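# Move the glass graduated cylinder from shelf bench to cart

## Task

Take the graduated cylinder that sits on the bench with shelves and set it upright in the cart's top tray, with its base on the tray floor itself rather than on another cylinder's base. Every other cylinder must also be standing in the tray when you finish. It fails if any graduated cylinder tips over, reaches the room's floor, or breaks; the glass breaks if dropped more than a few centimetres or knocked hard. At the end the robot must have released it and moved away, and must itself be upright and not leaning. Anything held in place only by the robot at the end does not count.

## Robot and tools

ROBOT. A wheeled base with two casters-style support points carries a lifting column; on top sit two six-joint arms (left_ and right_), each with a two-finger gripper, and a tilting head. Shoulder height S = 0.90 m + column_m. Folded, the robot is 0.73 m long, 0.62 m wide, S + 0.43 m tall, with its front 0.40 m ahead of the column.

FRAMES. Base frame: origin on the floor below the column, between the drive wheels; x forward, y left, z up. left_hand and right_hand are reported in this frame: the point where the fingers meet (tips 8 mm further). quat_wxyz maps (0,0,1) to the finger direction; the hand's y axis runs along the opening. The odometry frame is the base frame at scene start; base_odometry counts wheel turns only, so slip shows as travel. Heading is positive to the left.

TOOLS.
execute_actions: argument "actions" is a list holding one action or none (empty just reports). An action may contain "base", "joints", both, and optional "speeds"; its motions start together. "base" takes one relative command: {"translate_m": d}, metres, -3 to 3, forward positive, straight only (no sideways motion); or {"rotate_rad": d}, radians, -3.2 to 3.2, counter-clockwise seen from above positive. These are offsets from where the base last measured itself. "joints" is one dictionary of absolute targets keyed by joint name, covering any subset of: column_m (0 to 0.8 m), head_tilt_rad (-0.61 to 1.308, positive looks down), left_joint1_rad..left_joint6_rad, left_gripper_m, and the same right_ names. Arm ranges: joint1 -2.879 to 2.879, joint2 0 to 3.141, joint3 0 to 3.019, joint4 -1.692 to 1.57, joint5 -1.57 to 1.57 (positive swings the hand to the robot's right), joint6 -2.094 to 2.094 (positive rolls clockwise viewed from behind the hand); gripper 0 (closed) to 0.093 m fingertip gap. "speeds" caps translate_m (0.05 to 0.8 m/s) or rotate_rad (0.1 to 1 rad/s); it does not slow arms. Base moves needing over 8.667 s, unknown keys, or out-of-range numbers are refused entirely. An action lasts at most 15 s. "cameras" picks images: cam_head_left, cam_head_right, cam_left_wrist, cam_right_wrist, nav_camera, or "all"; [] for none. Joints omitted from an action may keep pushing toward earlier targets.
wait: "seconds" 0 to 10; no new command, returns state and images.
zoom_image: "camera" plus "region" [x0, y0, x1, y1] in pixels of that camera's latest full image, at most 504 by 504.
read_manual: returns licence texts only.
finished_scene: "scene" number; ends it irreversibly after the last command is held.

ARM GEOMETRY. Left joint1 at -1.57 (right at 1.57) with joints 5 and 6 at 0 puts the arm in a forward vertical plane 0.23 m to that side. With a = j2 - 0.35, b = 1.05 + j2 - j3, c = b - j4 (c = 1.57 means fingers straight down), the hand point is about 0.12 + 0.39 sin a + 0.38 cos b + 0.25 cos c ahead and S + 0.39 cos a - 0.38 sin b - 0.25 sin c high. Example: j2, j3, j4 = 0.93, 0.78, 0.14 gives 0.60 m ahead, 0.25 m below S. Reality usually sits up to 5 cm lower and nearer the column (more with heavy loads); trust left_hand/right_hand (1-3 cm accuracy). Reach is about 1 m from the shoulder. Near the floor, the housing blocks hands closer than 0.45 m ahead when below 0.4 m; avoid arm moves with column_m under 0.3. Light loads (up to 0.3 kg) are fine out to 0.6 m ahead with fingers down. Grippers are 7 cm long fingers; outer span is opening +1 cm at tips, +5 cm at base; the body is 10 cm wide, 7 cm thick; the wrist camera sticks out 11 cm on one side.

GRIPPING. Command an opening smaller than the object; "off_target" is then expected. If the reported opening stays at least 0.002 m above the target, something is held. Small joint changes (under about 0.03 rad, 0.08 for joints 2-3) may not move anything. To approach gently, step about 0.05 rad per call from your previous target.

RESULT LINES. base_status and joint_status: "done" (within tolerance; for the base, wheels turned the full amount even if slipping), "off_target" (stopped short, may still push), "contact_stop" (column or base only; target dropped), "time_out", "not_followed" / "joint command not followed" with a "cause:" line (safety check blocked an arm near the other arm, its own body or an object; back each moved joint off at least 0.05 rad, or move the other arm / drive away). on_its_own lists uncommanded behaviour; "held at" is a held target. motor_effort covers left_wheel and right_wheel only (percent, positive pushes forward; bracket = peak). turned_by_wheels vs turned_by_imu differing by over ~4% and at least 0.05 rad means a collision or slip. base_tilt in degrees (forward, right positive); a forward drop of 0.5 degrees during a move means the robot is leaning back. wheel_motors_off = 1 means overload shutdown. MOTOR HOT warns at 85 °C; OVER-TEMPERATURE FAULT at 100 °C drops that arm.

COLUMN. Going down it halts with contact_stop when an arm's load changes (hand or held object touching down), possibly sinking up to 0.15-0.2 m further; it then refuses to descend until raised 0.2 m. If a hand touched something overhead, drive out first, then lift. A blocked shoulder or column: move 0.05 m back.

AVOID. Dropping or knocking the glass; letting arms collide or press on each other (may end the run); an arm pushing on something for long (overheats; send back its reported joint positions, though a loaded arm then sinks slightly); the base pushing about 3 s (wheel motors cut out for 2 s). After a base contact_stop, reverse 0.05 m before turning. Tables 0.30 m up and more than 0.26 m below S can slide over the housing and hit the column. A loose object may occasionally be nudged by outside forces; recheck before finishing.

Each tool is called after "Emit:" as a command line: name --argument value for each argument, lists and objects as JSON in quotes; but a table of rows of numbers goes row by row, as --pt "numbers of a row", without its own name.

## Session

Emit:
execute_actions --actions '[]'

Scene clock: 0.00 s.
base_odometry: x=+0.000 y=+0.000 heading=+0.000 (m, m, rad; odometry frame)
turned_by_wheels: +0.000 (rad since the last result)
turned_by_imu: +0.000 (rad since the last result)
base_tilt: forward=-0.4 right=+0.2 (deg)
base_status: not commanded
joint_positions: column_m=+0.555 head_tilt_rad=+0.890 left_joint1_rad=-1.572 left_joint2_rad=+0.875 left_joint3_rad=+0.407 left_joint4_rad=-0.946 left_joint5_rad=+0.019 left_joint6_rad=+0.065 left_gripper_m=+0.095 right_joint1_rad=+1.560 right_joint2_rad=+0.871 right_joint3_rad=+0.440 right_joint4_rad=-0.971 right_joint5_rad=-0.023 right_joint6_rad=+0.064 right_gripper_m=+0.094
joint_status: not commanded
wheel_motors_off: 0
motor_effort: left_wheel=+1 right_wheel=+2 (%)
left_hand: x=+0.1480 y=+0.2210 z=+1.2537 quat_wxyz=(+0.430, -0.026, -0.902, +0.023) (m; base frame)
right_hand: x=+0.1628 y=-0.2240 z=+1.2531 quat_wxyz=(+0.425, -0.038, -0.904, +0.007) (m; base frame)
pictures: cam_head_left, cam_head_right, cam_left_wrist, cam_right_wrist, nav_camera
Images, in order (width x height): cam_head_left 504x504, cam_head_right 504x504, cam_left_wrist 616x616, cam_right_wrist 616x616, nav_camera 504x504.

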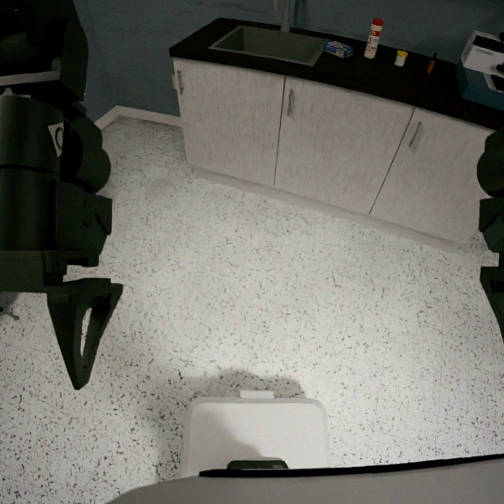

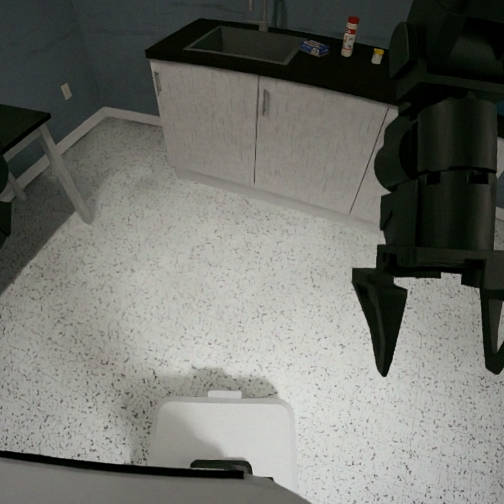

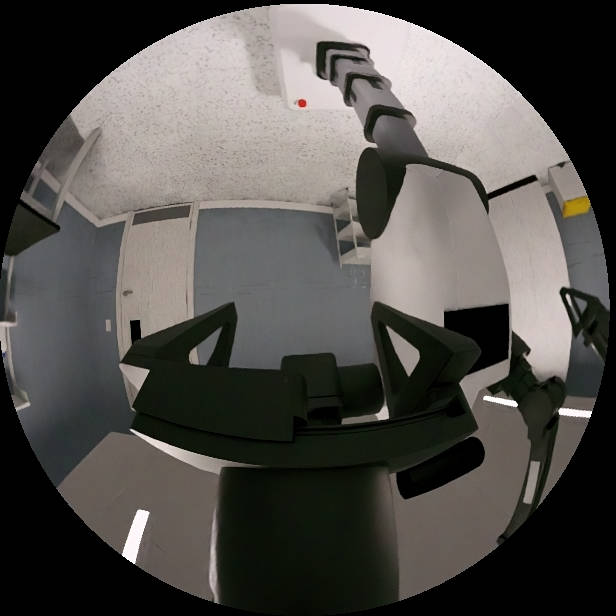

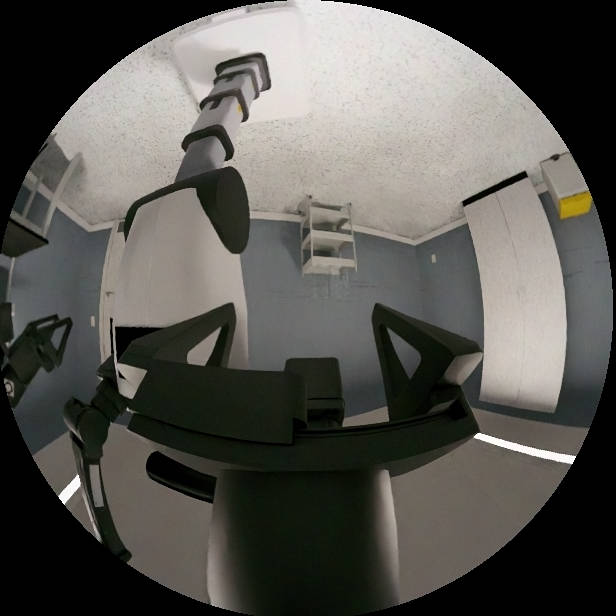

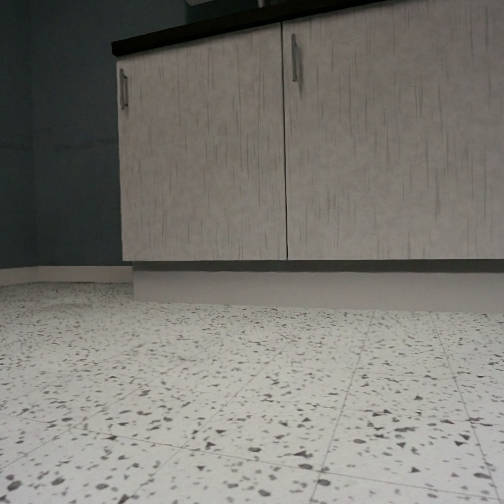

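Emit:
execute_actions --actions '[{"base":{"rotate_rad":1.3},"joints":{"head_tilt_rad":0.5}}]' --cameras '["cam_head_left","cam_head_right"]'

Scene clock: 3.03 s.
base_odometry: x=+0.000 y=+0.000 heading=+1.298 (m, m, rad; odometry frame)
turned_by_wheels: +1.298 (rad since the last result)
turned_by_imu: +1.288 (rad since the last result)
base_tilt: forward=-0.5 right=+0.3 (deg)
base_status: done
joint_positions: column_m=+0.555 head_tilt_rad=+0.518 left_joint1_rad=-1.572 left_joint2_rad=+0.875 left_joint3_rad=+0.407 left_joint4_rad=-0.946 left_joint5_rad=+0.019 left_joint6_rad=+0.065 left_gripper_m=+0.095 right_joint1_rad=+1.560 right_joint2_rad=+0.871 right_joint3_rad=+0.440 right_joint4_rad=-0.971 right_joint5_rad=-0.023 right_joint6_rad=+0.064 right_gripper_m=+0.094
joint_status: all done
wheel_motors_off: 0
motor_effort: left_wheel=-10(50) right_wheel=+8(49) (%)
left_hand: x=+0.1480 y=+0.2210 z=+1.2537 quat_wxyz=(+0.430, -0.026, -0.902, +0.023) (m; base frame)
right_hand: x=+0.1628 y=-0.2240 z=+1.2531 quat_wxyz=(+0.425, -0.038, -0.904, +0.007) (m; base frame)
pictures: cam_head_left, cam_head_right
Images, in order (width x height): cam_head_left 504x504, cam_head_right 504x504.

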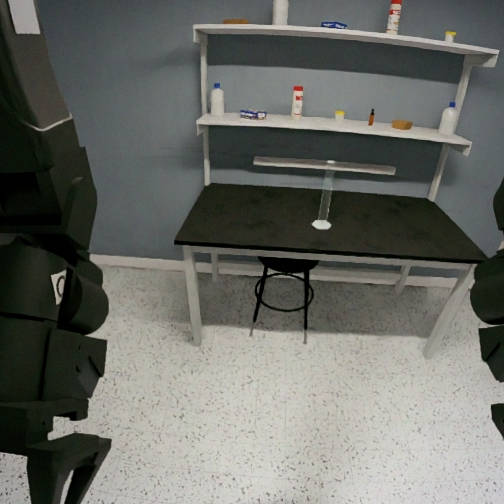

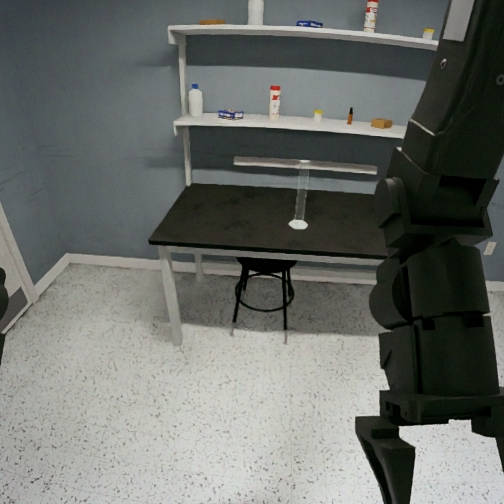

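Emit:
execute_actions --actions '[{"base":{"rotate_rad":-0.12},"joints":{"column_m":0.35,"right_joint2_rad":1.55,"right_joint3_rad":1.1,"right_joint4_rad":1.5,"right_joint6_rad":0,"right_joint5_rad":0}}]' --cameras '[]'

Emit:
execute_actions --actions '[{"base":{"translate_m":0.5}}]' --cameras '["cam_head_left","cam_head_right","cam_right_wrist"]'

Scene clock: 6.40 s.
base_odometry: x=+0.000 y=+0.000 heading=+1.180 (m, m, rad; odometry frame)
turned_by_wheels: -0.118 (rad since the last result)
turned_by_imu: -0.119 (rad since the last result)
base_tilt: forward=-0.5 right=+0.3 (deg)
base_status: done
joint_positions: column_m=+0.350 head_tilt_rad=+0.518 left_joint1_rad=-1.572 left_joint2_rad=+0.875 left_joint3_rad=+0.407 left_joint4_rad=-0.946 left_joint5_rad=+0.019 left_joint6_rad=+0.065 left_gripper_m=+0.095 right_joint1_rad=+1.560 right_joint2_rad=+1.556 right_joint3_rad=+1.095 right_joint4_rad=+1.473 right_joint5_rad=-0.002 right_joint6_rad=+0.009 right_gripper_m=+0.094
joint_status: all done
wheel_motors_off: 0
motor_effort: left_wheel=+11(27) right_wheel=-10(24) (%)
left_hand: x=+0.1480 y=+0.2210 z=+1.0487 quat_wxyz=(+0.430, -0.026, -0.902, +0.023) (m; base frame)
right_hand: x=+0.7535 y=-0.2314 z=+0.9981 quat_wxyz=(-0.695, -0.001, -0.719, +0.002) (m; base frame)
pictures: none
No camera images: the call's "cameras" was empty. Leave "cameras" out to get every camera's image.

Scene clock: 8.93 s.
base_odometry: x=+0.190 y=+0.462 heading=+1.182 (m, m, rad; odometry frame)
turned_by_wheels: +0.002 (rad since the last result)
turned_by_imu: +0.001 (rad since the last result)
base_tilt: forward=-0.5 right=+0.3 (deg)
base_status: done
joint_positions: column_m=+0.350 head_tilt_rad=+0.518 left_joint1_rad=-1.572 left_joint2_rad=+0.876 left_joint3_rad=+0.408 left_joint4_rad=-0.946 left_joint5_rad=+0.019 left_joint6_rad=+0.065 left_gripper_m=+0.095 right_joint1_rad=+1.560 right_joint2_rad=+1.556 right_joint3_rad=+1.097 right_joint4_rad=+1.473 right_joint5_rad=-0.002 right_joint6_rad=+0.009 right_gripper_m=+0.094
joint_status: not commanded
wheel_motors_off: 0
motor_effort: left_wheel=+1(76) right_wheel=-1(56) (%)
left_hand: x=+0.1488 y=+0.2210 z=+1.0484 quat_wxyz=(+0.430, -0.026, -0.902, +0.023) (m; base frame)
right_hand: x=+0.7546 y=-0.2314 z=+0.9991 quat_wxyz=(-0.696, -0.001, -0.718, +0.002) (m; base frame)
pictures: cam_head_left, cam_head_right, cam_right_wrist
Images, in order (width x height): cam_head_left 504x504, cam_head_right 504x504, cam_right_wrist 616x616.

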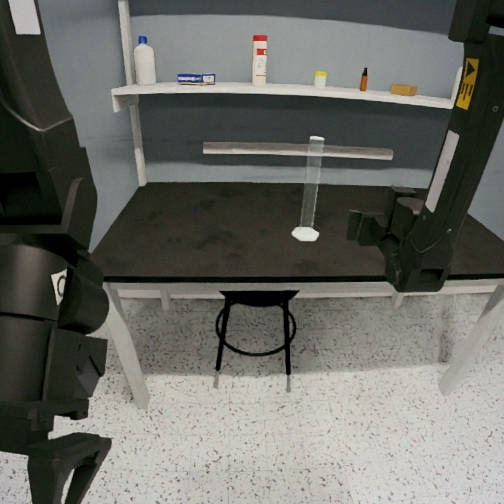

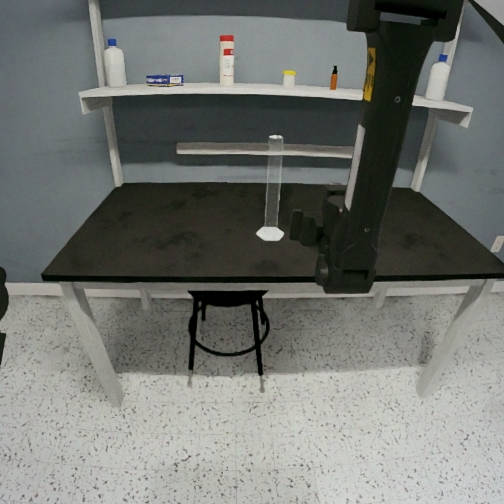

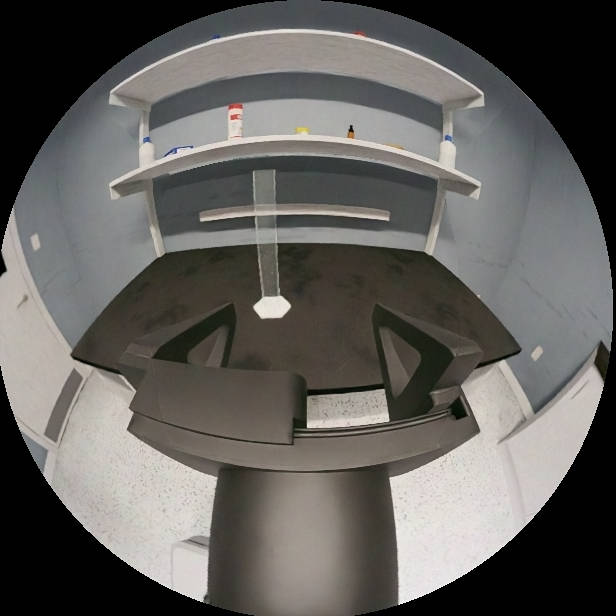

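Emit:
execute_actions --actions '[{"base":{"rotate_rad":0.075}}]' --cameras '[]'

Emit:
execute_actions --actions '[{"base":{"translate_m":0.2}}]' --cameras '["cam_head_left","cam_right_wrist"]'

Scene clock: 10.00 s.
base_odometry: x=+0.190 y=+0.463 heading=+1.254 (m, m, rad; odometry frame)
turned_by_wheels: +0.073 (rad since the last result)
turned_by_imu: +0.072 (rad since the last result)
base_tilt: forward=-0.5 right=+0.3 (deg)
base_status: done
joint_positions: column_m=+0.350 head_tilt_rad=+0.518 left_joint1_rad=-1.572 left_joint2_rad=+0.876 left_joint3_rad=+0.408 left_joint4_rad=-0.946 left_joint5_rad=+0.019 left_joint6_rad=+0.065 left_gripper_m=+0.095 right_joint1_rad=+1.560 right_joint2_rad=+1.556 right_joint3_rad=+1.097 right_joint4_rad=+1.473 right_joint5_rad=-0.001 right_joint6_rad=+0.009 right_gripper_m=+0.094
joint_status: not commanded
wheel_motors_off: 0
motor_effort: left_wheel=-1(50) right_wheel=+1(35) (%)
left_hand: x=+0.1488 y=+0.2210 z=+1.0484 quat_wxyz=(+0.430, -0.026, -0.902, +0.023) (m; base frame)
right_hand: x=+0.7546 y=-0.2312 z=+0.9991 quat_wxyz=(-0.696, -0.002, -0.718, +0.002) (m; base frame)
pictures: none
No camera images: the call's "cameras" was empty. Leave "cameras" out to get every camera's image.

Scene clock: 11.90 s.
base_odometry: x=+0.252 y=+0.653 heading=+1.255 (m, m, rad; odometry frame)
turned_by_wheels: +0.001 (rad since the last result)
turned_by_imu: +0.001 (rad since the last result)
base_tilt: forward=-0.5 right=+0.3 (deg)
base_status: done
joint_positions: column_m=+0.350 head_tilt_rad=+0.518 left_joint1_rad=-1.572 left_joint2_rad=+0.876 left_joint3_rad=+0.408 left_joint4_rad=-0.946 left_joint5_rad=+0.019 left_joint6_rad=+0.065 left_gripper_m=+0.095 right_joint1_rad=+1.560 right_joint2_rad=+1.555 right_joint3_rad=+1.099 right_joint4_rad=+1.474 right_joint5_rad=-0.001 right_joint6_rad=+0.009 right_gripper_m=+0.094
joint_status: not commanded
wheel_motors_off: 0
motor_effort: left_wheel=+0(56) right_wheel=-1(41) (%)
left_hand: x=+0.1486 y=+0.2210 z=+1.0485 quat_wxyz=(+0.430, -0.026, -0.902, +0.023) (m; base frame)
right_hand: x=+0.7552 y=-0.2311 z=+0.9997 quat_wxyz=(-0.696, -0.002, -0.718, +0.002) (m; base frame)
pictures: cam_head_left, cam_right_wrist
Images, in order (width x height): cam_head_left 504x504, cam_right_wrist 616x616.

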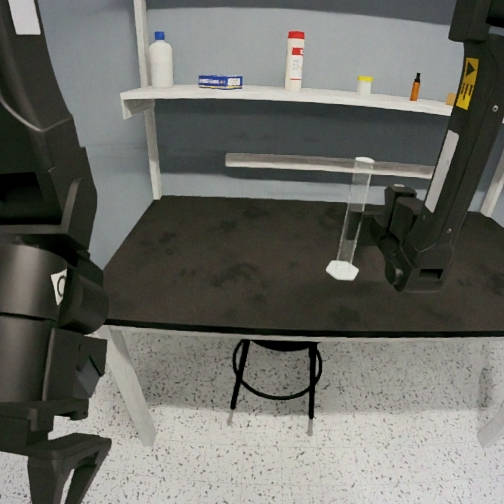

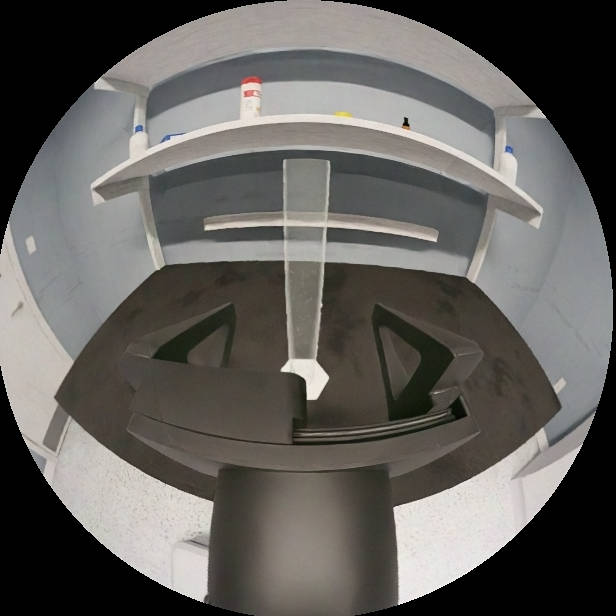

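Emit:
execute_actions --actions '[{"base":{"translate_m":0.12},"speeds":{"translate_m":0.1}}]' --cameras '["cam_head_left","cam_right_wrist"]'

Emit:
execute_actions --actions '[{"joints":{"right_gripper_m":0.0}}]' --cameras '["cam_head_left","cam_right_wrist"]'

Scene clock: 14.00 s.
base_odometry: x=+0.290 y=+0.767 heading=+1.256 (m, m, rad; odometry frame)
turned_by_wheels: +0.001 (rad since the last result)
turned_by_imu: +0.000 (rad since the last result)
base_tilt: forward=-0.5 right=+0.3 (deg)
base_status: done
joint_positions: column_m=+0.350 head_tilt_rad=+0.518 left_joint1_rad=-1.572 left_joint2_rad=+0.876 left_joint3_rad=+0.406 left_joint4_rad=-0.946 left_joint5_rad=+0.019 left_joint6_rad=+0.065 left_gripper_m=+0.095 right_joint1_rad=+1.560 right_joint2_rad=+1.555 right_joint3_rad=+1.097 right_joint4_rad=+1.474 right_joint5_rad=-0.001 right_joint6_rad=+0.009 right_gripper_m=+0.094
joint_status: not commanded
wheel_motors_off: 0
motor_effort: left_wheel=+1(39) right_wheel=-1(30) (%)
left_hand: x=+0.1473 y=+0.2210 z=+1.0489 quat_wxyz=(+0.431, -0.026, -0.902, +0.023) (m; base frame)
right_hand: x=+0.7547 y=-0.2311 z=+0.9994 quat_wxyz=(-0.696, -0.002, -0.718, +0.002) (m; base frame)
pictures: cam_head_left, cam_right_wrist
Images, in order (width x height): cam_head_left 504x504, cam_right_wrist 616x616.

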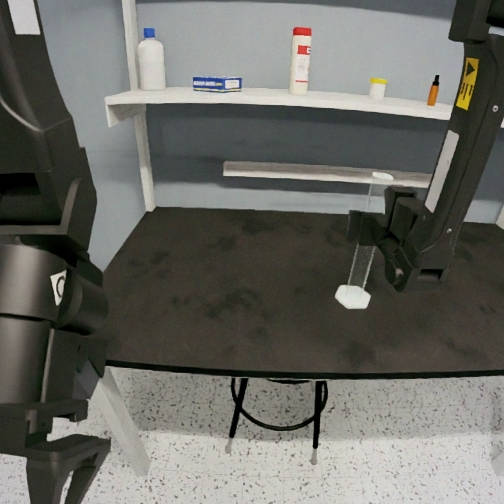

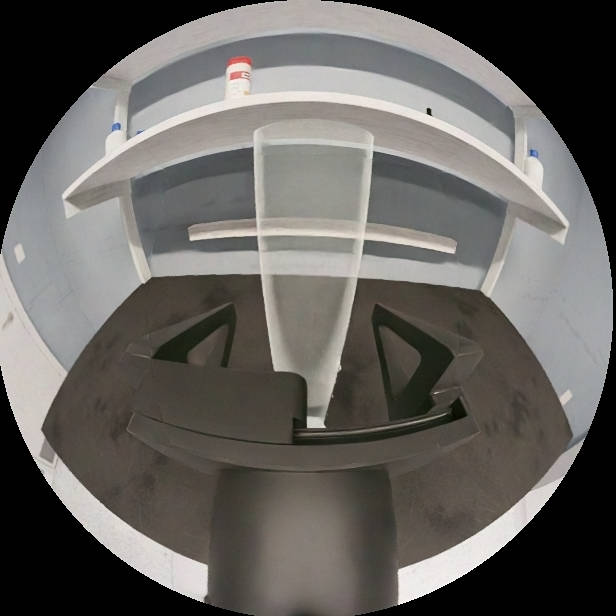

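Scene clock: 14.73 s.
base_odometry: x=+0.290 y=+0.767 heading=+1.256 (m, m, rad; odometry frame)
turned_by_wheels: +0.000 (rad since the last result)
turned_by_imu: +0.000 (rad since the last result)
base_tilt: forward=-0.5 right=+0.3 (deg)
base_status: not commanded
joint_positions: column_m=+0.350 head_tilt_rad=+0.518 left_joint1_rad=-1.572 left_joint2_rad=+0.876 left_joint3_rad=+0.406 left_joint4_rad=-0.946 left_joint5_rad=+0.019 left_joint6_rad=+0.065 left_gripper_m=+0.095 right_joint1_rad=+1.560 right_joint2_rad=+1.555 right_joint3_rad=+1.097 right_joint4_rad=+1.474 right_joint5_rad=+0.000 right_joint6_rad=+0.009 right_gripper_m=+0.041
joint_status: right_gripper_m off_target (ended at +0.041, target +0.000)
wheel_motors_off: 0
motor_effort: left_wheel=+3(1) right_wheel=-1(1) (%)
left_hand: x=+0.1473 y=+0.2210 z=+1.0489 quat_wxyz=(+0.431, -0.026, -0.902, +0.023) (m; base frame)
right_hand: x=+0.7547 y=-0.2312 z=+0.9995 quat_wxyz=(-0.696, -0.002, -0.718, +0.002) (m; base frame)
pictures: cam_head_left, cam_right_wrist
Images, in order (width x height): cam_head_left 504x504, cam_right_wrist 616x616.

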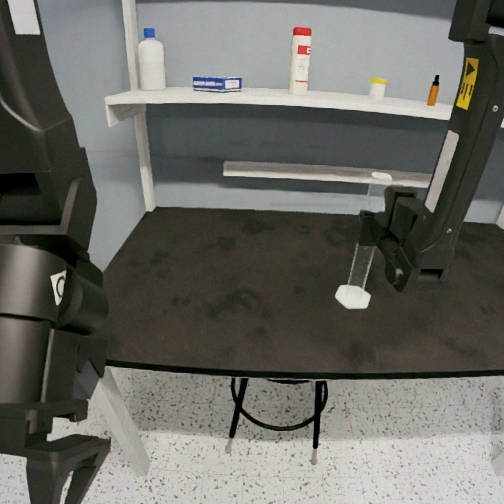

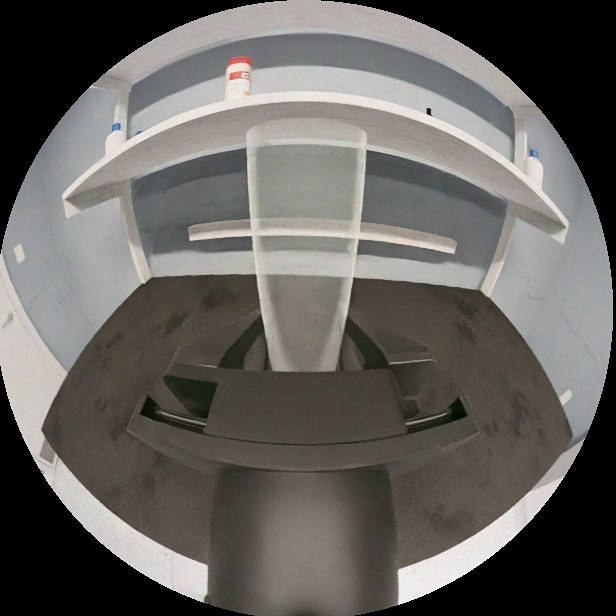

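Emit:
execute_actions --actions '[{"joints":{"column_m":0.42}}]' --cameras '[]'

Emit:
execute_actions --actions '[{"base":{"translate_m":-1.7},"joints":{"column_m":0.6},"speeds":{"translate_m":0.5}}]' --cameras '[]'

Emit:
execute_actions --actions '[{"base":{"rotate_rad":1.6},"speeds":{"rotate_rad":0.6}}]' --cameras '["cam_head_left","cam_head_right","cam_right_wrist"]'

Scene clock: 16.33 s.
base_odometry: x=+0.290 y=+0.767 heading=+1.256 (m, m, rad; odometry frame)
turned_by_wheels: +0.000 (rad since the last result)
turned_by_imu: -0.001 (rad since the last result)
base_tilt: forward=-0.5 right=+0.2 (deg)
base_status: not commanded
joint_positions: column_m=+0.420 head_tilt_rad=+0.518 left_joint1_rad=-1.572 left_joint2_rad=+0.876 left_joint3_rad=+0.406 left_joint4_rad=-0.946 left_joint5_rad=+0.019 left_joint6_rad=+0.065 left_gripper_m=+0.095 right_joint1_rad=+1.560 right_joint2_rad=+1.555 right_joint3_rad=+1.097 right_joint4_rad=+1.474 right_joint5_rad=+0.000 right_joint6_rad=+0.009 right_gripper_m=+0.041
joint_status: all done
wheel_motors_off: 0
motor_effort: left_wheel=+3(4) right_wheel=-2(2) (%)
left_hand: x=+0.1473 y=+0.2210 z=+1.1187 quat_wxyz=(+0.431, -0.026, -0.902, +0.023) (m; base frame)
right_hand: x=+0.7545 y=-0.2312 z=+1.0691 quat_wxyz=(-0.696, -0.002, -0.718, +0.002) (m; base frame)
pictures: none
No camera images: the call's "cameras" was empty. Leave "cameras" out to get every camera's image.

Scene clock: 21.40 s.
base_odometry: x=-0.237 y=-0.849 heading=+1.255 (m, m, rad; odometry frame)
turned_by_wheels: -0.001 (rad since the last result)
turned_by_imu: -0.005 (rad since the last result)
base_tilt: forward=-0.5 right=+0.3 (deg)
base_status: done
joint_positions: column_m=+0.600 head_tilt_rad=+0.518 left_joint1_rad=-1.572 left_joint2_rad=+0.875 left_joint3_rad=+0.405 left_joint4_rad=-0.946 left_joint5_rad=+0.019 left_joint6_rad=+0.065 left_gripper_m=+0.095 right_joint1_rad=+1.560 right_joint2_rad=+1.555 right_joint3_rad=+1.093 right_joint4_rad=+1.474 right_joint5_rad=+0.000 right_joint6_rad=+0.009 right_gripper_m=+0.041
joint_status: all done
wheel_motors_off: 0
motor_effort: left_wheel=+0(52) right_wheel=+1(33) (%)
left_hand: x=+0.1468 y=+0.2210 z=+1.2989 quat_wxyz=(+0.431, -0.026, -0.901, +0.023) (m; base frame)
right_hand: x=+0.7531 y=-0.2312 z=+1.2482 quat_wxyz=(-0.695, -0.002, -0.719, +0.002) (m; base frame)
pictures: none
No camera images: the call's "cameras" was empty. Leave "cameras" out to get every camera's image.

Scene clock: 25.33 s.
base_odometry: x=-0.237 y=-0.849 heading=+2.853 (m, m, rad; odometry frame)
turned_by_wheels: +1.598 (rad since the last result)
turned_by_imu: +1.584 (rad since the last result)
base_tilt: forward=-0.5 right=+0.3 (deg)
base_status: done
joint_positions: column_m=+0.600 head_tilt_rad=+0.518 left_joint1_rad=-1.572 left_joint2_rad=+0.875 left_joint3_rad=+0.405 left_joint4_rad=-0.946 left_joint5_rad=+0.019 left_joint6_rad=+0.065 left_gripper_m=+0.095 right_joint1_rad=+1.560 right_joint2_rad=+1.555 right_joint3_rad=+1.093 right_joint4_rad=+1.474 right_joint5_rad=+0.000 right_joint6_rad=+0.008 right_gripper_m=+0.041
joint_status: not commanded
wheel_motors_off: 0
motor_effort: left_wheel=-10(60) right_wheel=+9(59) (%)
left_hand: x=+0.1468 y=+0.2210 z=+1.2989 quat_wxyz=(+0.431, -0.026, -0.901, +0.023) (m; base frame)
right_hand: x=+0.7531 y=-0.2313 z=+1.2482 quat_wxyz=(-0.695, -0.002, -0.719, +0.002) (m; base frame)
pictures: cam_head_left, cam_head_right, cam_right_wrist
Images, in order (width x height): cam_head_left 504x504, cam_head_right 504x504, cam_right_wrist 616x616.

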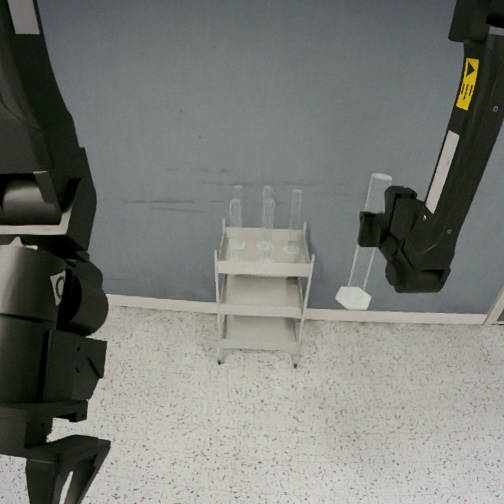

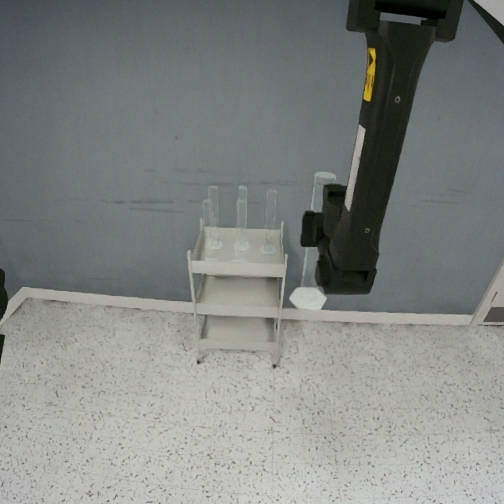

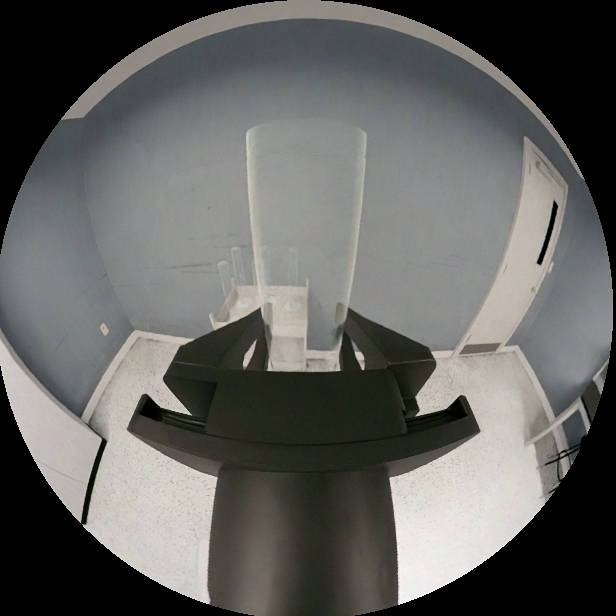

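Emit:
execute_actions --actions '[{"base":{"rotate_rad":0.04},"joints":{"column_m":0.52,"head_tilt_rad":0.8}}]' --cameras '[]'

Emit:
execute_actions --actions '[{"base":{"translate_m":0.45},"speeds":{"translate_m":0.4}}]' --cameras '["cam_head_left","cam_head_right","cam_right_wrist"]'

Scene clock: 27.03 s.
base_odometry: x=-0.237 y=-0.849 heading=+2.891 (m, m, rad; odometry frame)
turned_by_wheels: +0.038 (rad since the last result)
turned_by_imu: +0.037 (rad since the last result)
base_tilt: forward=-0.5 right=+0.3 (deg)
base_status: done
joint_positions: column_m=+0.520 head_tilt_rad=+0.802 left_joint1_rad=-1.572 left_joint2_rad=+0.875 left_joint3_rad=+0.405 left_joint4_rad=-0.946 left_joint5_rad=+0.019 left_joint6_rad=+0.065 left_gripper_m=+0.095 right_joint1_rad=+1.560 right_joint2_rad=+1.555 right_joint3_rad=+1.093 right_joint4_rad=+1.474 right_joint5_rad=+0.000 right_joint6_rad=+0.008 right_gripper_m=+0.041
joint_status: all done
wheel_motors_off: 0
motor_effort: left_wheel=-11(38) right_wheel=+10(36) (%)
left_hand: x=+0.1468 y=+0.2210 z=+1.2191 quat_wxyz=(+0.431, -0.026, -0.901, +0.023) (m; base frame)
right_hand: x=+0.7531 y=-0.2312 z=+1.1684 quat_wxyz=(-0.695, -0.001, -0.719, +0.002) (m; base frame)
pictures: none
No camera images: the call's "cameras" was empty. Leave "cameras" out to get every camera's image.

Scene clock: 29.57 s.
base_odometry: x=-0.673 y=-0.738 heading=+2.892 (m, m, rad; odometry frame)
turned_by_wheels: +0.001 (rad since the last result)
turned_by_imu: +0.000 (rad since the last result)
base_tilt: forward=-0.5 right=+0.3 (deg)
base_status: done
joint_positions: column_m=+0.520 head_tilt_rad=+0.803 left_joint1_rad=-1.572 left_joint2_rad=+0.875 left_joint3_rad=+0.406 left_joint4_rad=-0.946 left_joint5_rad=+0.019 left_joint6_rad=+0.065 left_gripper_m=+0.095 right_joint1_rad=+1.560 right_joint2_rad=+1.555 right_joint3_rad=+1.092 right_joint4_rad=+1.474 right_joint5_rad=+0.000 right_joint6_rad=+0.008 right_gripper_m=+0.041
joint_status: not commanded
wheel_motors_off: 0
motor_effort: left_wheel=+0(53) right_wheel=-1(61) (%)
left_hand: x=+0.1474 y=+0.2210 z=+1.2189 quat_wxyz=(+0.431, -0.026, -0.902, +0.023) (m; base frame)
right_hand: x=+0.7528 y=-0.2312 z=+1.1682 quat_wxyz=(-0.694, -0.001, -0.720, +0.002) (m; base frame)
pictures: cam_head_left, cam_head_right, cam_right_wrist
Images, in order (width x height): cam_head_left 504x504, cam_head_right 504x504, cam_right_wrist 616x616.

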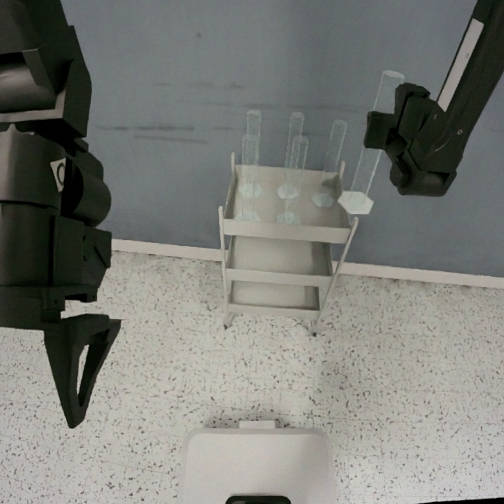

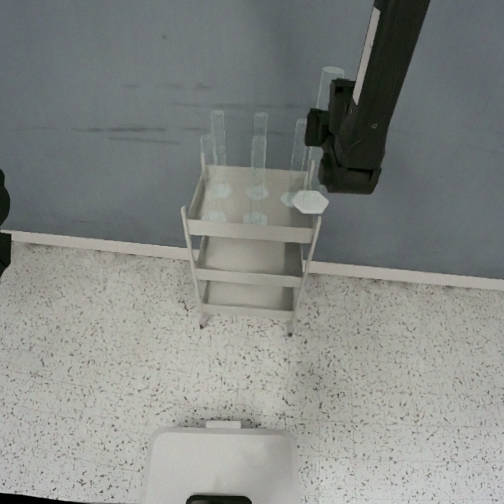

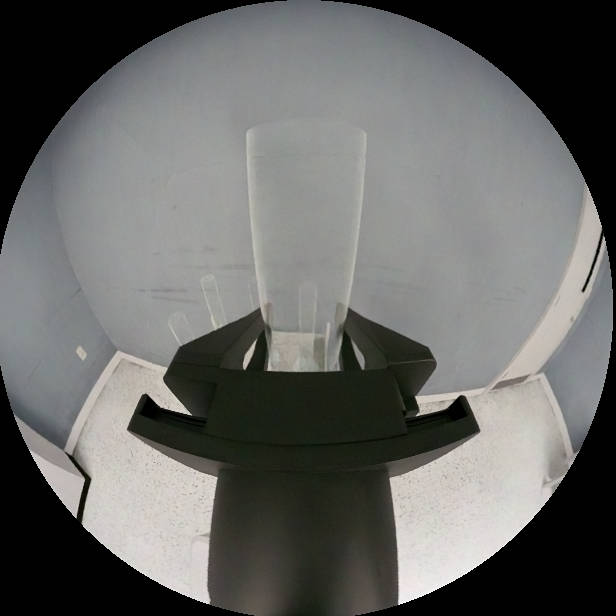

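Emit:
execute_actions --actions '[{"base":{"translate_m":0.2},"joints":{"column_m":0.41},"speeds":{"translate_m":0.12}}]' --cameras '["cam_head_left","cam_head_right","cam_right_wrist"]'

Scene clock: 32.17 s.
base_odometry: x=-0.867 y=-0.689 heading=+2.892 (m, m, rad; odometry frame)
turned_by_wheels: +0.000 (rad since the last result)
turned_by_imu: -0.001 (rad since the last result)
base_tilt: forward=-0.5 right=+0.3 (deg)
base_status: done
joint_positions: column_m=+0.410 head_tilt_rad=+0.803 left_joint1_rad=-1.572 left_joint2_rad=+0.875 left_joint3_rad=+0.406 left_joint4_rad=-0.946 left_joint5_rad=+0.019 left_joint6_rad=+0.065 left_gripper_m=+0.095 right_joint1_rad=+1.560 right_joint2_rad=+1.555 right_joint3_rad=+1.092 right_joint4_rad=+1.474 right_joint5_rad=+0.000 right_joint6_rad=+0.008 right_gripper_m=+0.041
joint_status: all done
wheel_motors_off: 0
motor_effort: left_wheel=+3(35) right_wheel=+0(32) (%)
left_hand: x=+0.1476 y=+0.2210 z=+1.1088 quat_wxyz=(+0.431, -0.026, -0.902, +0.023) (m; base frame)
right_hand: x=+0.7528 y=-0.2312 z=+1.0582 quat_wxyz=(-0.694, -0.001, -0.720, +0.002) (m; base frame)
pictures: cam_head_left, cam_head_right, cam_right_wrist
Images, in order (width x height): cam_head_left 504x504, cam_head_right 504x504, cam_right_wrist 616x616.

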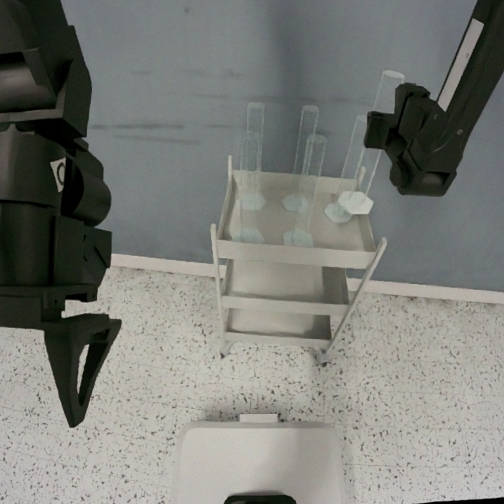

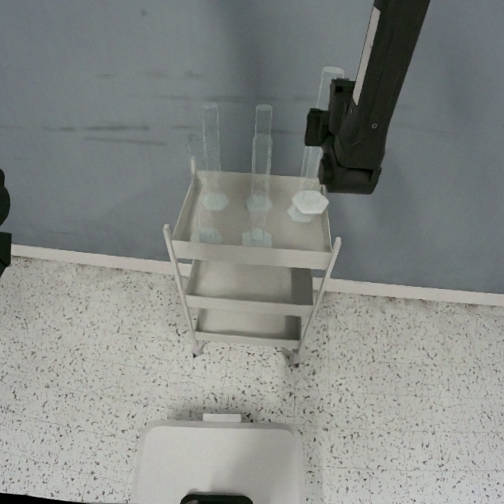

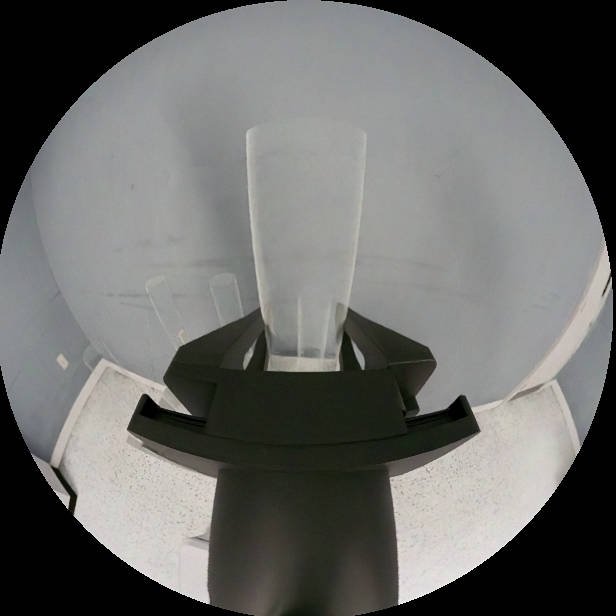

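Emit:
execute_actions --actions '[{"joints":{"column_m":0.32}}]' --cameras '["cam_head_left","cam_head_right","cam_right_wrist"]'

Scene clock: 34.00 s.
base_odometry: x=-0.867 y=-0.689 heading=+2.892 (m, m, rad; odometry frame)
turned_by_wheels: +0.000 (rad since the last result)
turned_by_imu: -0.001 (rad since the last result)
base_tilt: forward=-0.5 right=+0.3 (deg)
base_status: not commanded
joint_positions: column_m=+0.320 head_tilt_rad=+0.803 left_joint1_rad=-1.572 left_joint2_rad=+0.875 left_joint3_rad=+0.406 left_joint4_rad=-0.946 left_joint5_rad=+0.019 left_joint6_rad=+0.065 left_gripper_m=+0.095 right_joint1_rad=+1.560 right_joint2_rad=+1.555 right_joint3_rad=+1.092 right_joint4_rad=+1.474 right_joint5_rad=+0.000 right_joint6_rad=+0.008 right_gripper_m=+0.041
joint_status: all done
wheel_motors_off: 0
motor_effort: left_wheel=+1(0) right_wheel=+0(0) (%)
left_hand: x=+0.1476 y=+0.2210 z=+1.0188 quat_wxyz=(+0.431, -0.026, -0.902, +0.023) (m; base frame)
right_hand: x=+0.7528 y=-0.2312 z=+0.9682 quat_wxyz=(-0.694, -0.001, -0.720, +0.002) (m; base frame)
pictures: cam_head_left, cam_head_right, cam_right_wrist
Images, in order (width x height): cam_head_left 504x504, cam_head_right 504x504, cam_right_wrist 616x616.

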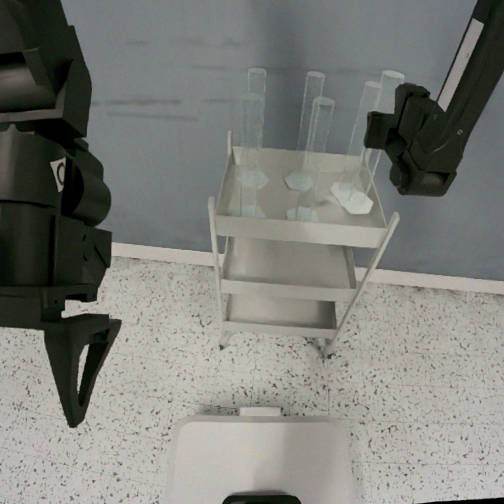

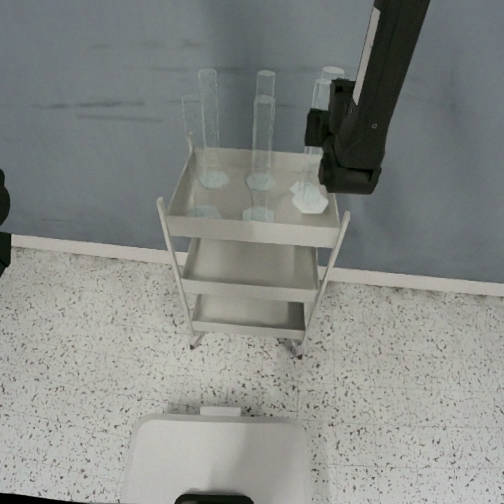

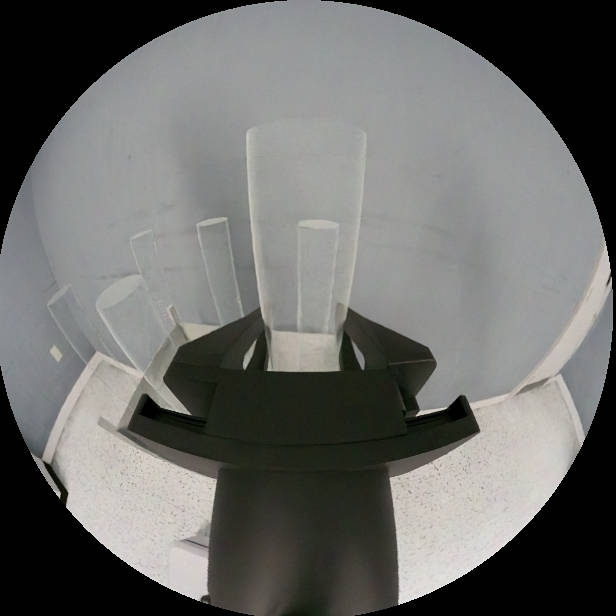

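Emit:
execute_actions --actions '[{"joints":{"column_m":0.265}}]' --cameras '["cam_head_left","cam_right_wrist"]'

Scene clock: 35.33 s.
base_odometry: x=-0.867 y=-0.689 heading=+2.892 (m, m, rad; odometry frame)
turned_by_wheels: +0.000 (rad since the last result)
turned_by_imu: -0.001 (rad since the last result)
base_tilt: forward=-0.5 right=+0.3 (deg)
base_status: not commanded
joint_positions: column_m=+0.265 head_tilt_rad=+0.803 left_joint1_rad=-1.572 left_joint2_rad=+0.875 left_joint3_rad=+0.406 left_joint4_rad=-0.946 left_joint5_rad=+0.019 left_joint6_rad=+0.065 left_gripper_m=+0.095 right_joint1_rad=+1.560 right_joint2_rad=+1.555 right_joint3_rad=+1.092 right_joint4_rad=+1.474 right_joint5_rad=+0.000 right_joint6_rad=+0.008 right_gripper_m=+0.041
joint_status: all done
wheel_motors_off: 0
motor_effort: left_wheel=-1(1) right_wheel=+0(0) (%)
left_hand: x=+0.1476 y=+0.2210 z=+0.9638 quat_wxyz=(+0.431, -0.026, -0.902, +0.023) (m; base frame)
right_hand: x=+0.7528 y=-0.2312 z=+0.9132 quat_wxyz=(-0.694, -0.001, -0.720, +0.002) (m; base frame)
pictures: cam_head_left, cam_right_wrist
Images, in order (width x height): cam_head_left 504x504, cam_right_wrist 616x616.

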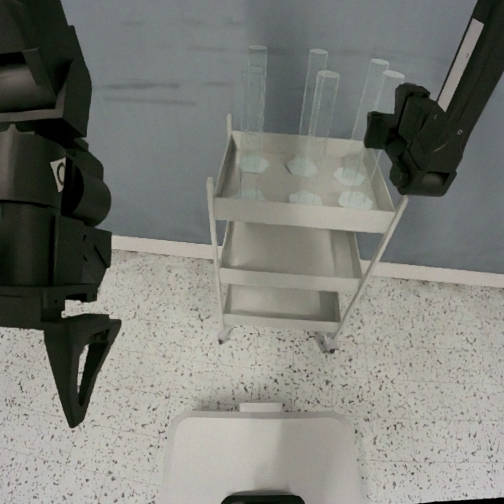

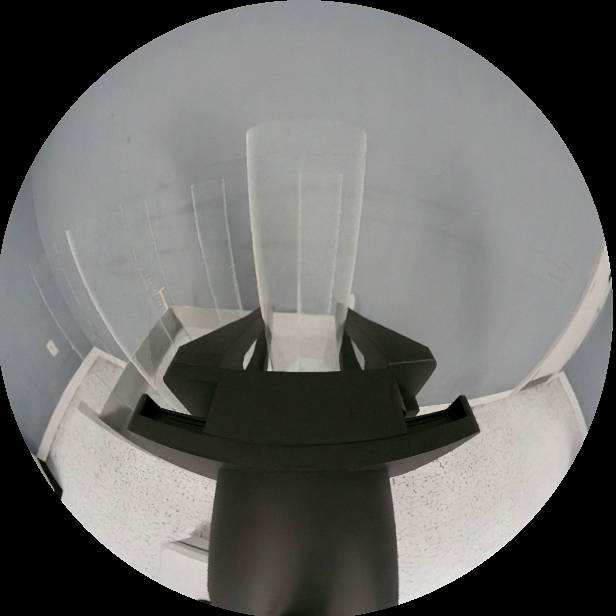

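Emit:
execute_actions --actions '[{"joints":{"column_m":0.254}}]' --cameras '[]'

Emit:
execute_actions --actions '[{"joints":{"right_gripper_m":0.075}}]' --cameras '[]'

Emit:
execute_actions --actions '[{"base":{"translate_m":-0.3},"speeds":{"translate_m":0.2}}]' --cameras '["cam_head_left"]'

Emit:
finished_scene --scene 1

Scene clock: 36.13 s.
base_odometry: x=-0.867 y=-0.689 heading=+2.892 (m, m, rad; odometry frame)
turned_by_wheels: +0.000 (rad since the last result)
turned_by_imu: +0.000 (rad since the last result)
base_tilt: forward=-0.5 right=+0.2 (deg)
base_status: not commanded
joint_positions: column_m=+0.254 head_tilt_rad=+0.803 left_joint1_rad=-1.572 left_joint2_rad=+0.875 left_joint3_rad=+0.406 left_joint4_rad=-0.946 left_joint5_rad=+0.019 left_joint6_rad=+0.065 left_gripper_m=+0.095 right_joint1_rad=+1.560 right_joint2_rad=+1.555 right_joint3_rad=+1.092 right_joint4_rad=+1.474 right_joint5_rad=+0.000 right_joint6_rad=+0.008 right_gripper_m=+0.041
joint_status: all done
wheel_motors_off: 0
motor_effort: left_wheel=-1(2) right_wheel=+0(1) (%)
left_hand: x=+0.1476 y=+0.2210 z=+0.9528 quat_wxyz=(+0.431, -0.026, -0.902, +0.023) (m; base frame)
right_hand: x=+0.7528 y=-0.2312 z=+0.9022 quat_wxyz=(-0.694, -0.001, -0.720, +0.002) (m; base frame)
pictures: none
No camera images: the call's "cameras" was empty. Leave "cameras" out to get every camera's image.

Scene clock: 36.87 s.
base_odometry: x=-0.867 y=-0.689 heading=+2.892 (m, m, rad; odometry frame)
turned_by_wheels: +0.000 (rad since the last result)
turned_by_imu: +0.000 (rad since the last result)
base_tilt: forward=-0.5 right=+0.3 (deg)
base_status: not commanded
joint_positions: column_m=+0.254 head_tilt_rad=+0.803 left_joint1_rad=-1.572 left_joint2_rad=+0.875 left_joint3_rad=+0.406 left_joint4_rad=-0.946 left_joint5_rad=+0.019 left_joint6_rad=+0.065 left_gripper_m=+0.095 right_joint1_rad=+1.560 right_joint2_rad=+1.555 right_joint3_rad=+1.092 right_joint4_rad=+1.474 right_joint5_rad=+0.000 right_joint6_rad=+0.008 right_gripper_m=+0.075
joint_status: all done
wheel_motors_off: 0
motor_effort: left_wheel=-2(1) right_wheel=-1(0) (%)
left_hand: x=+0.1476 y=+0.2210 z=+0.9528 quat_wxyz=(+0.431, -0.026, -0.902, +0.023) (m; base frame)
right_hand: x=+0.7528 y=-0.2312 z=+0.9022 quat_wxyz=(-0.694, -0.001, -0.720, +0.002) (m; base frame)
pictures: none
No camera images: the call's "cameras" was empty. Leave "cameras" out to get every camera's image.

Scene clock: 39.40 s.
base_odometry: x=-0.576 y=-0.763 heading=+2.891 (m, m, rad; odometry frame)
turned_by_wheels: -0.001 (rad since the last result)
turned_by_imu: -0.002 (rad since the last result)
base_tilt: forward=-0.5 right=+0.3 (deg)
base_status: done
joint_positions: column_m=+0.254 head_tilt_rad=+0.803 left_joint1_rad=-1.572 left_joint2_rad=+0.875 left_joint3_rad=+0.405 left_joint4_rad=-0.946 left_joint5_rad=+0.019 left_joint6_rad=+0.065 left_gripper_m=+0.095 right_joint1_rad=+1.560 right_joint2_rad=+1.555 right_joint3_rad=+1.094 right_joint4_rad=+1.474 right_joint5_rad=+0.000 right_joint6_rad=+0.008 right_gripper_m=+0.075
joint_status: not commanded
wheel_motors_off: 0
motor_effort: left_wheel=-2(35) right_wheel=+2(32) (%)
left_hand: x=+0.1471 y=+0.2210 z=+0.9530 quat_wxyz=(+0.431, -0.026, -0.902, +0.023) (m; base frame)
right_hand: x=+0.7536 y=-0.2312 z=+0.9027 quat_wxyz=(-0.695, -0.001, -0.719, +0.002) (m; base frame)
pictures: cam_head_left
Images, in order (width x height): cam_head_left 504x504.

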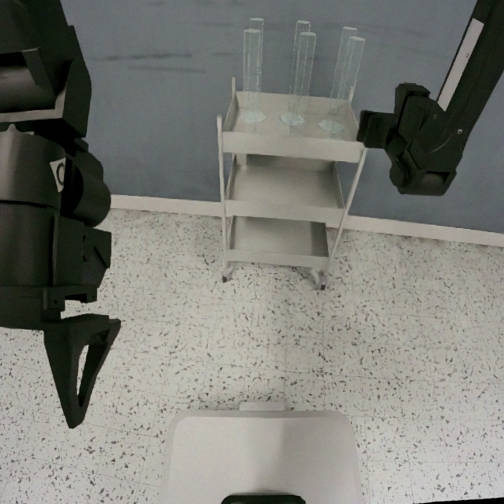

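The scene is finished: the task was done.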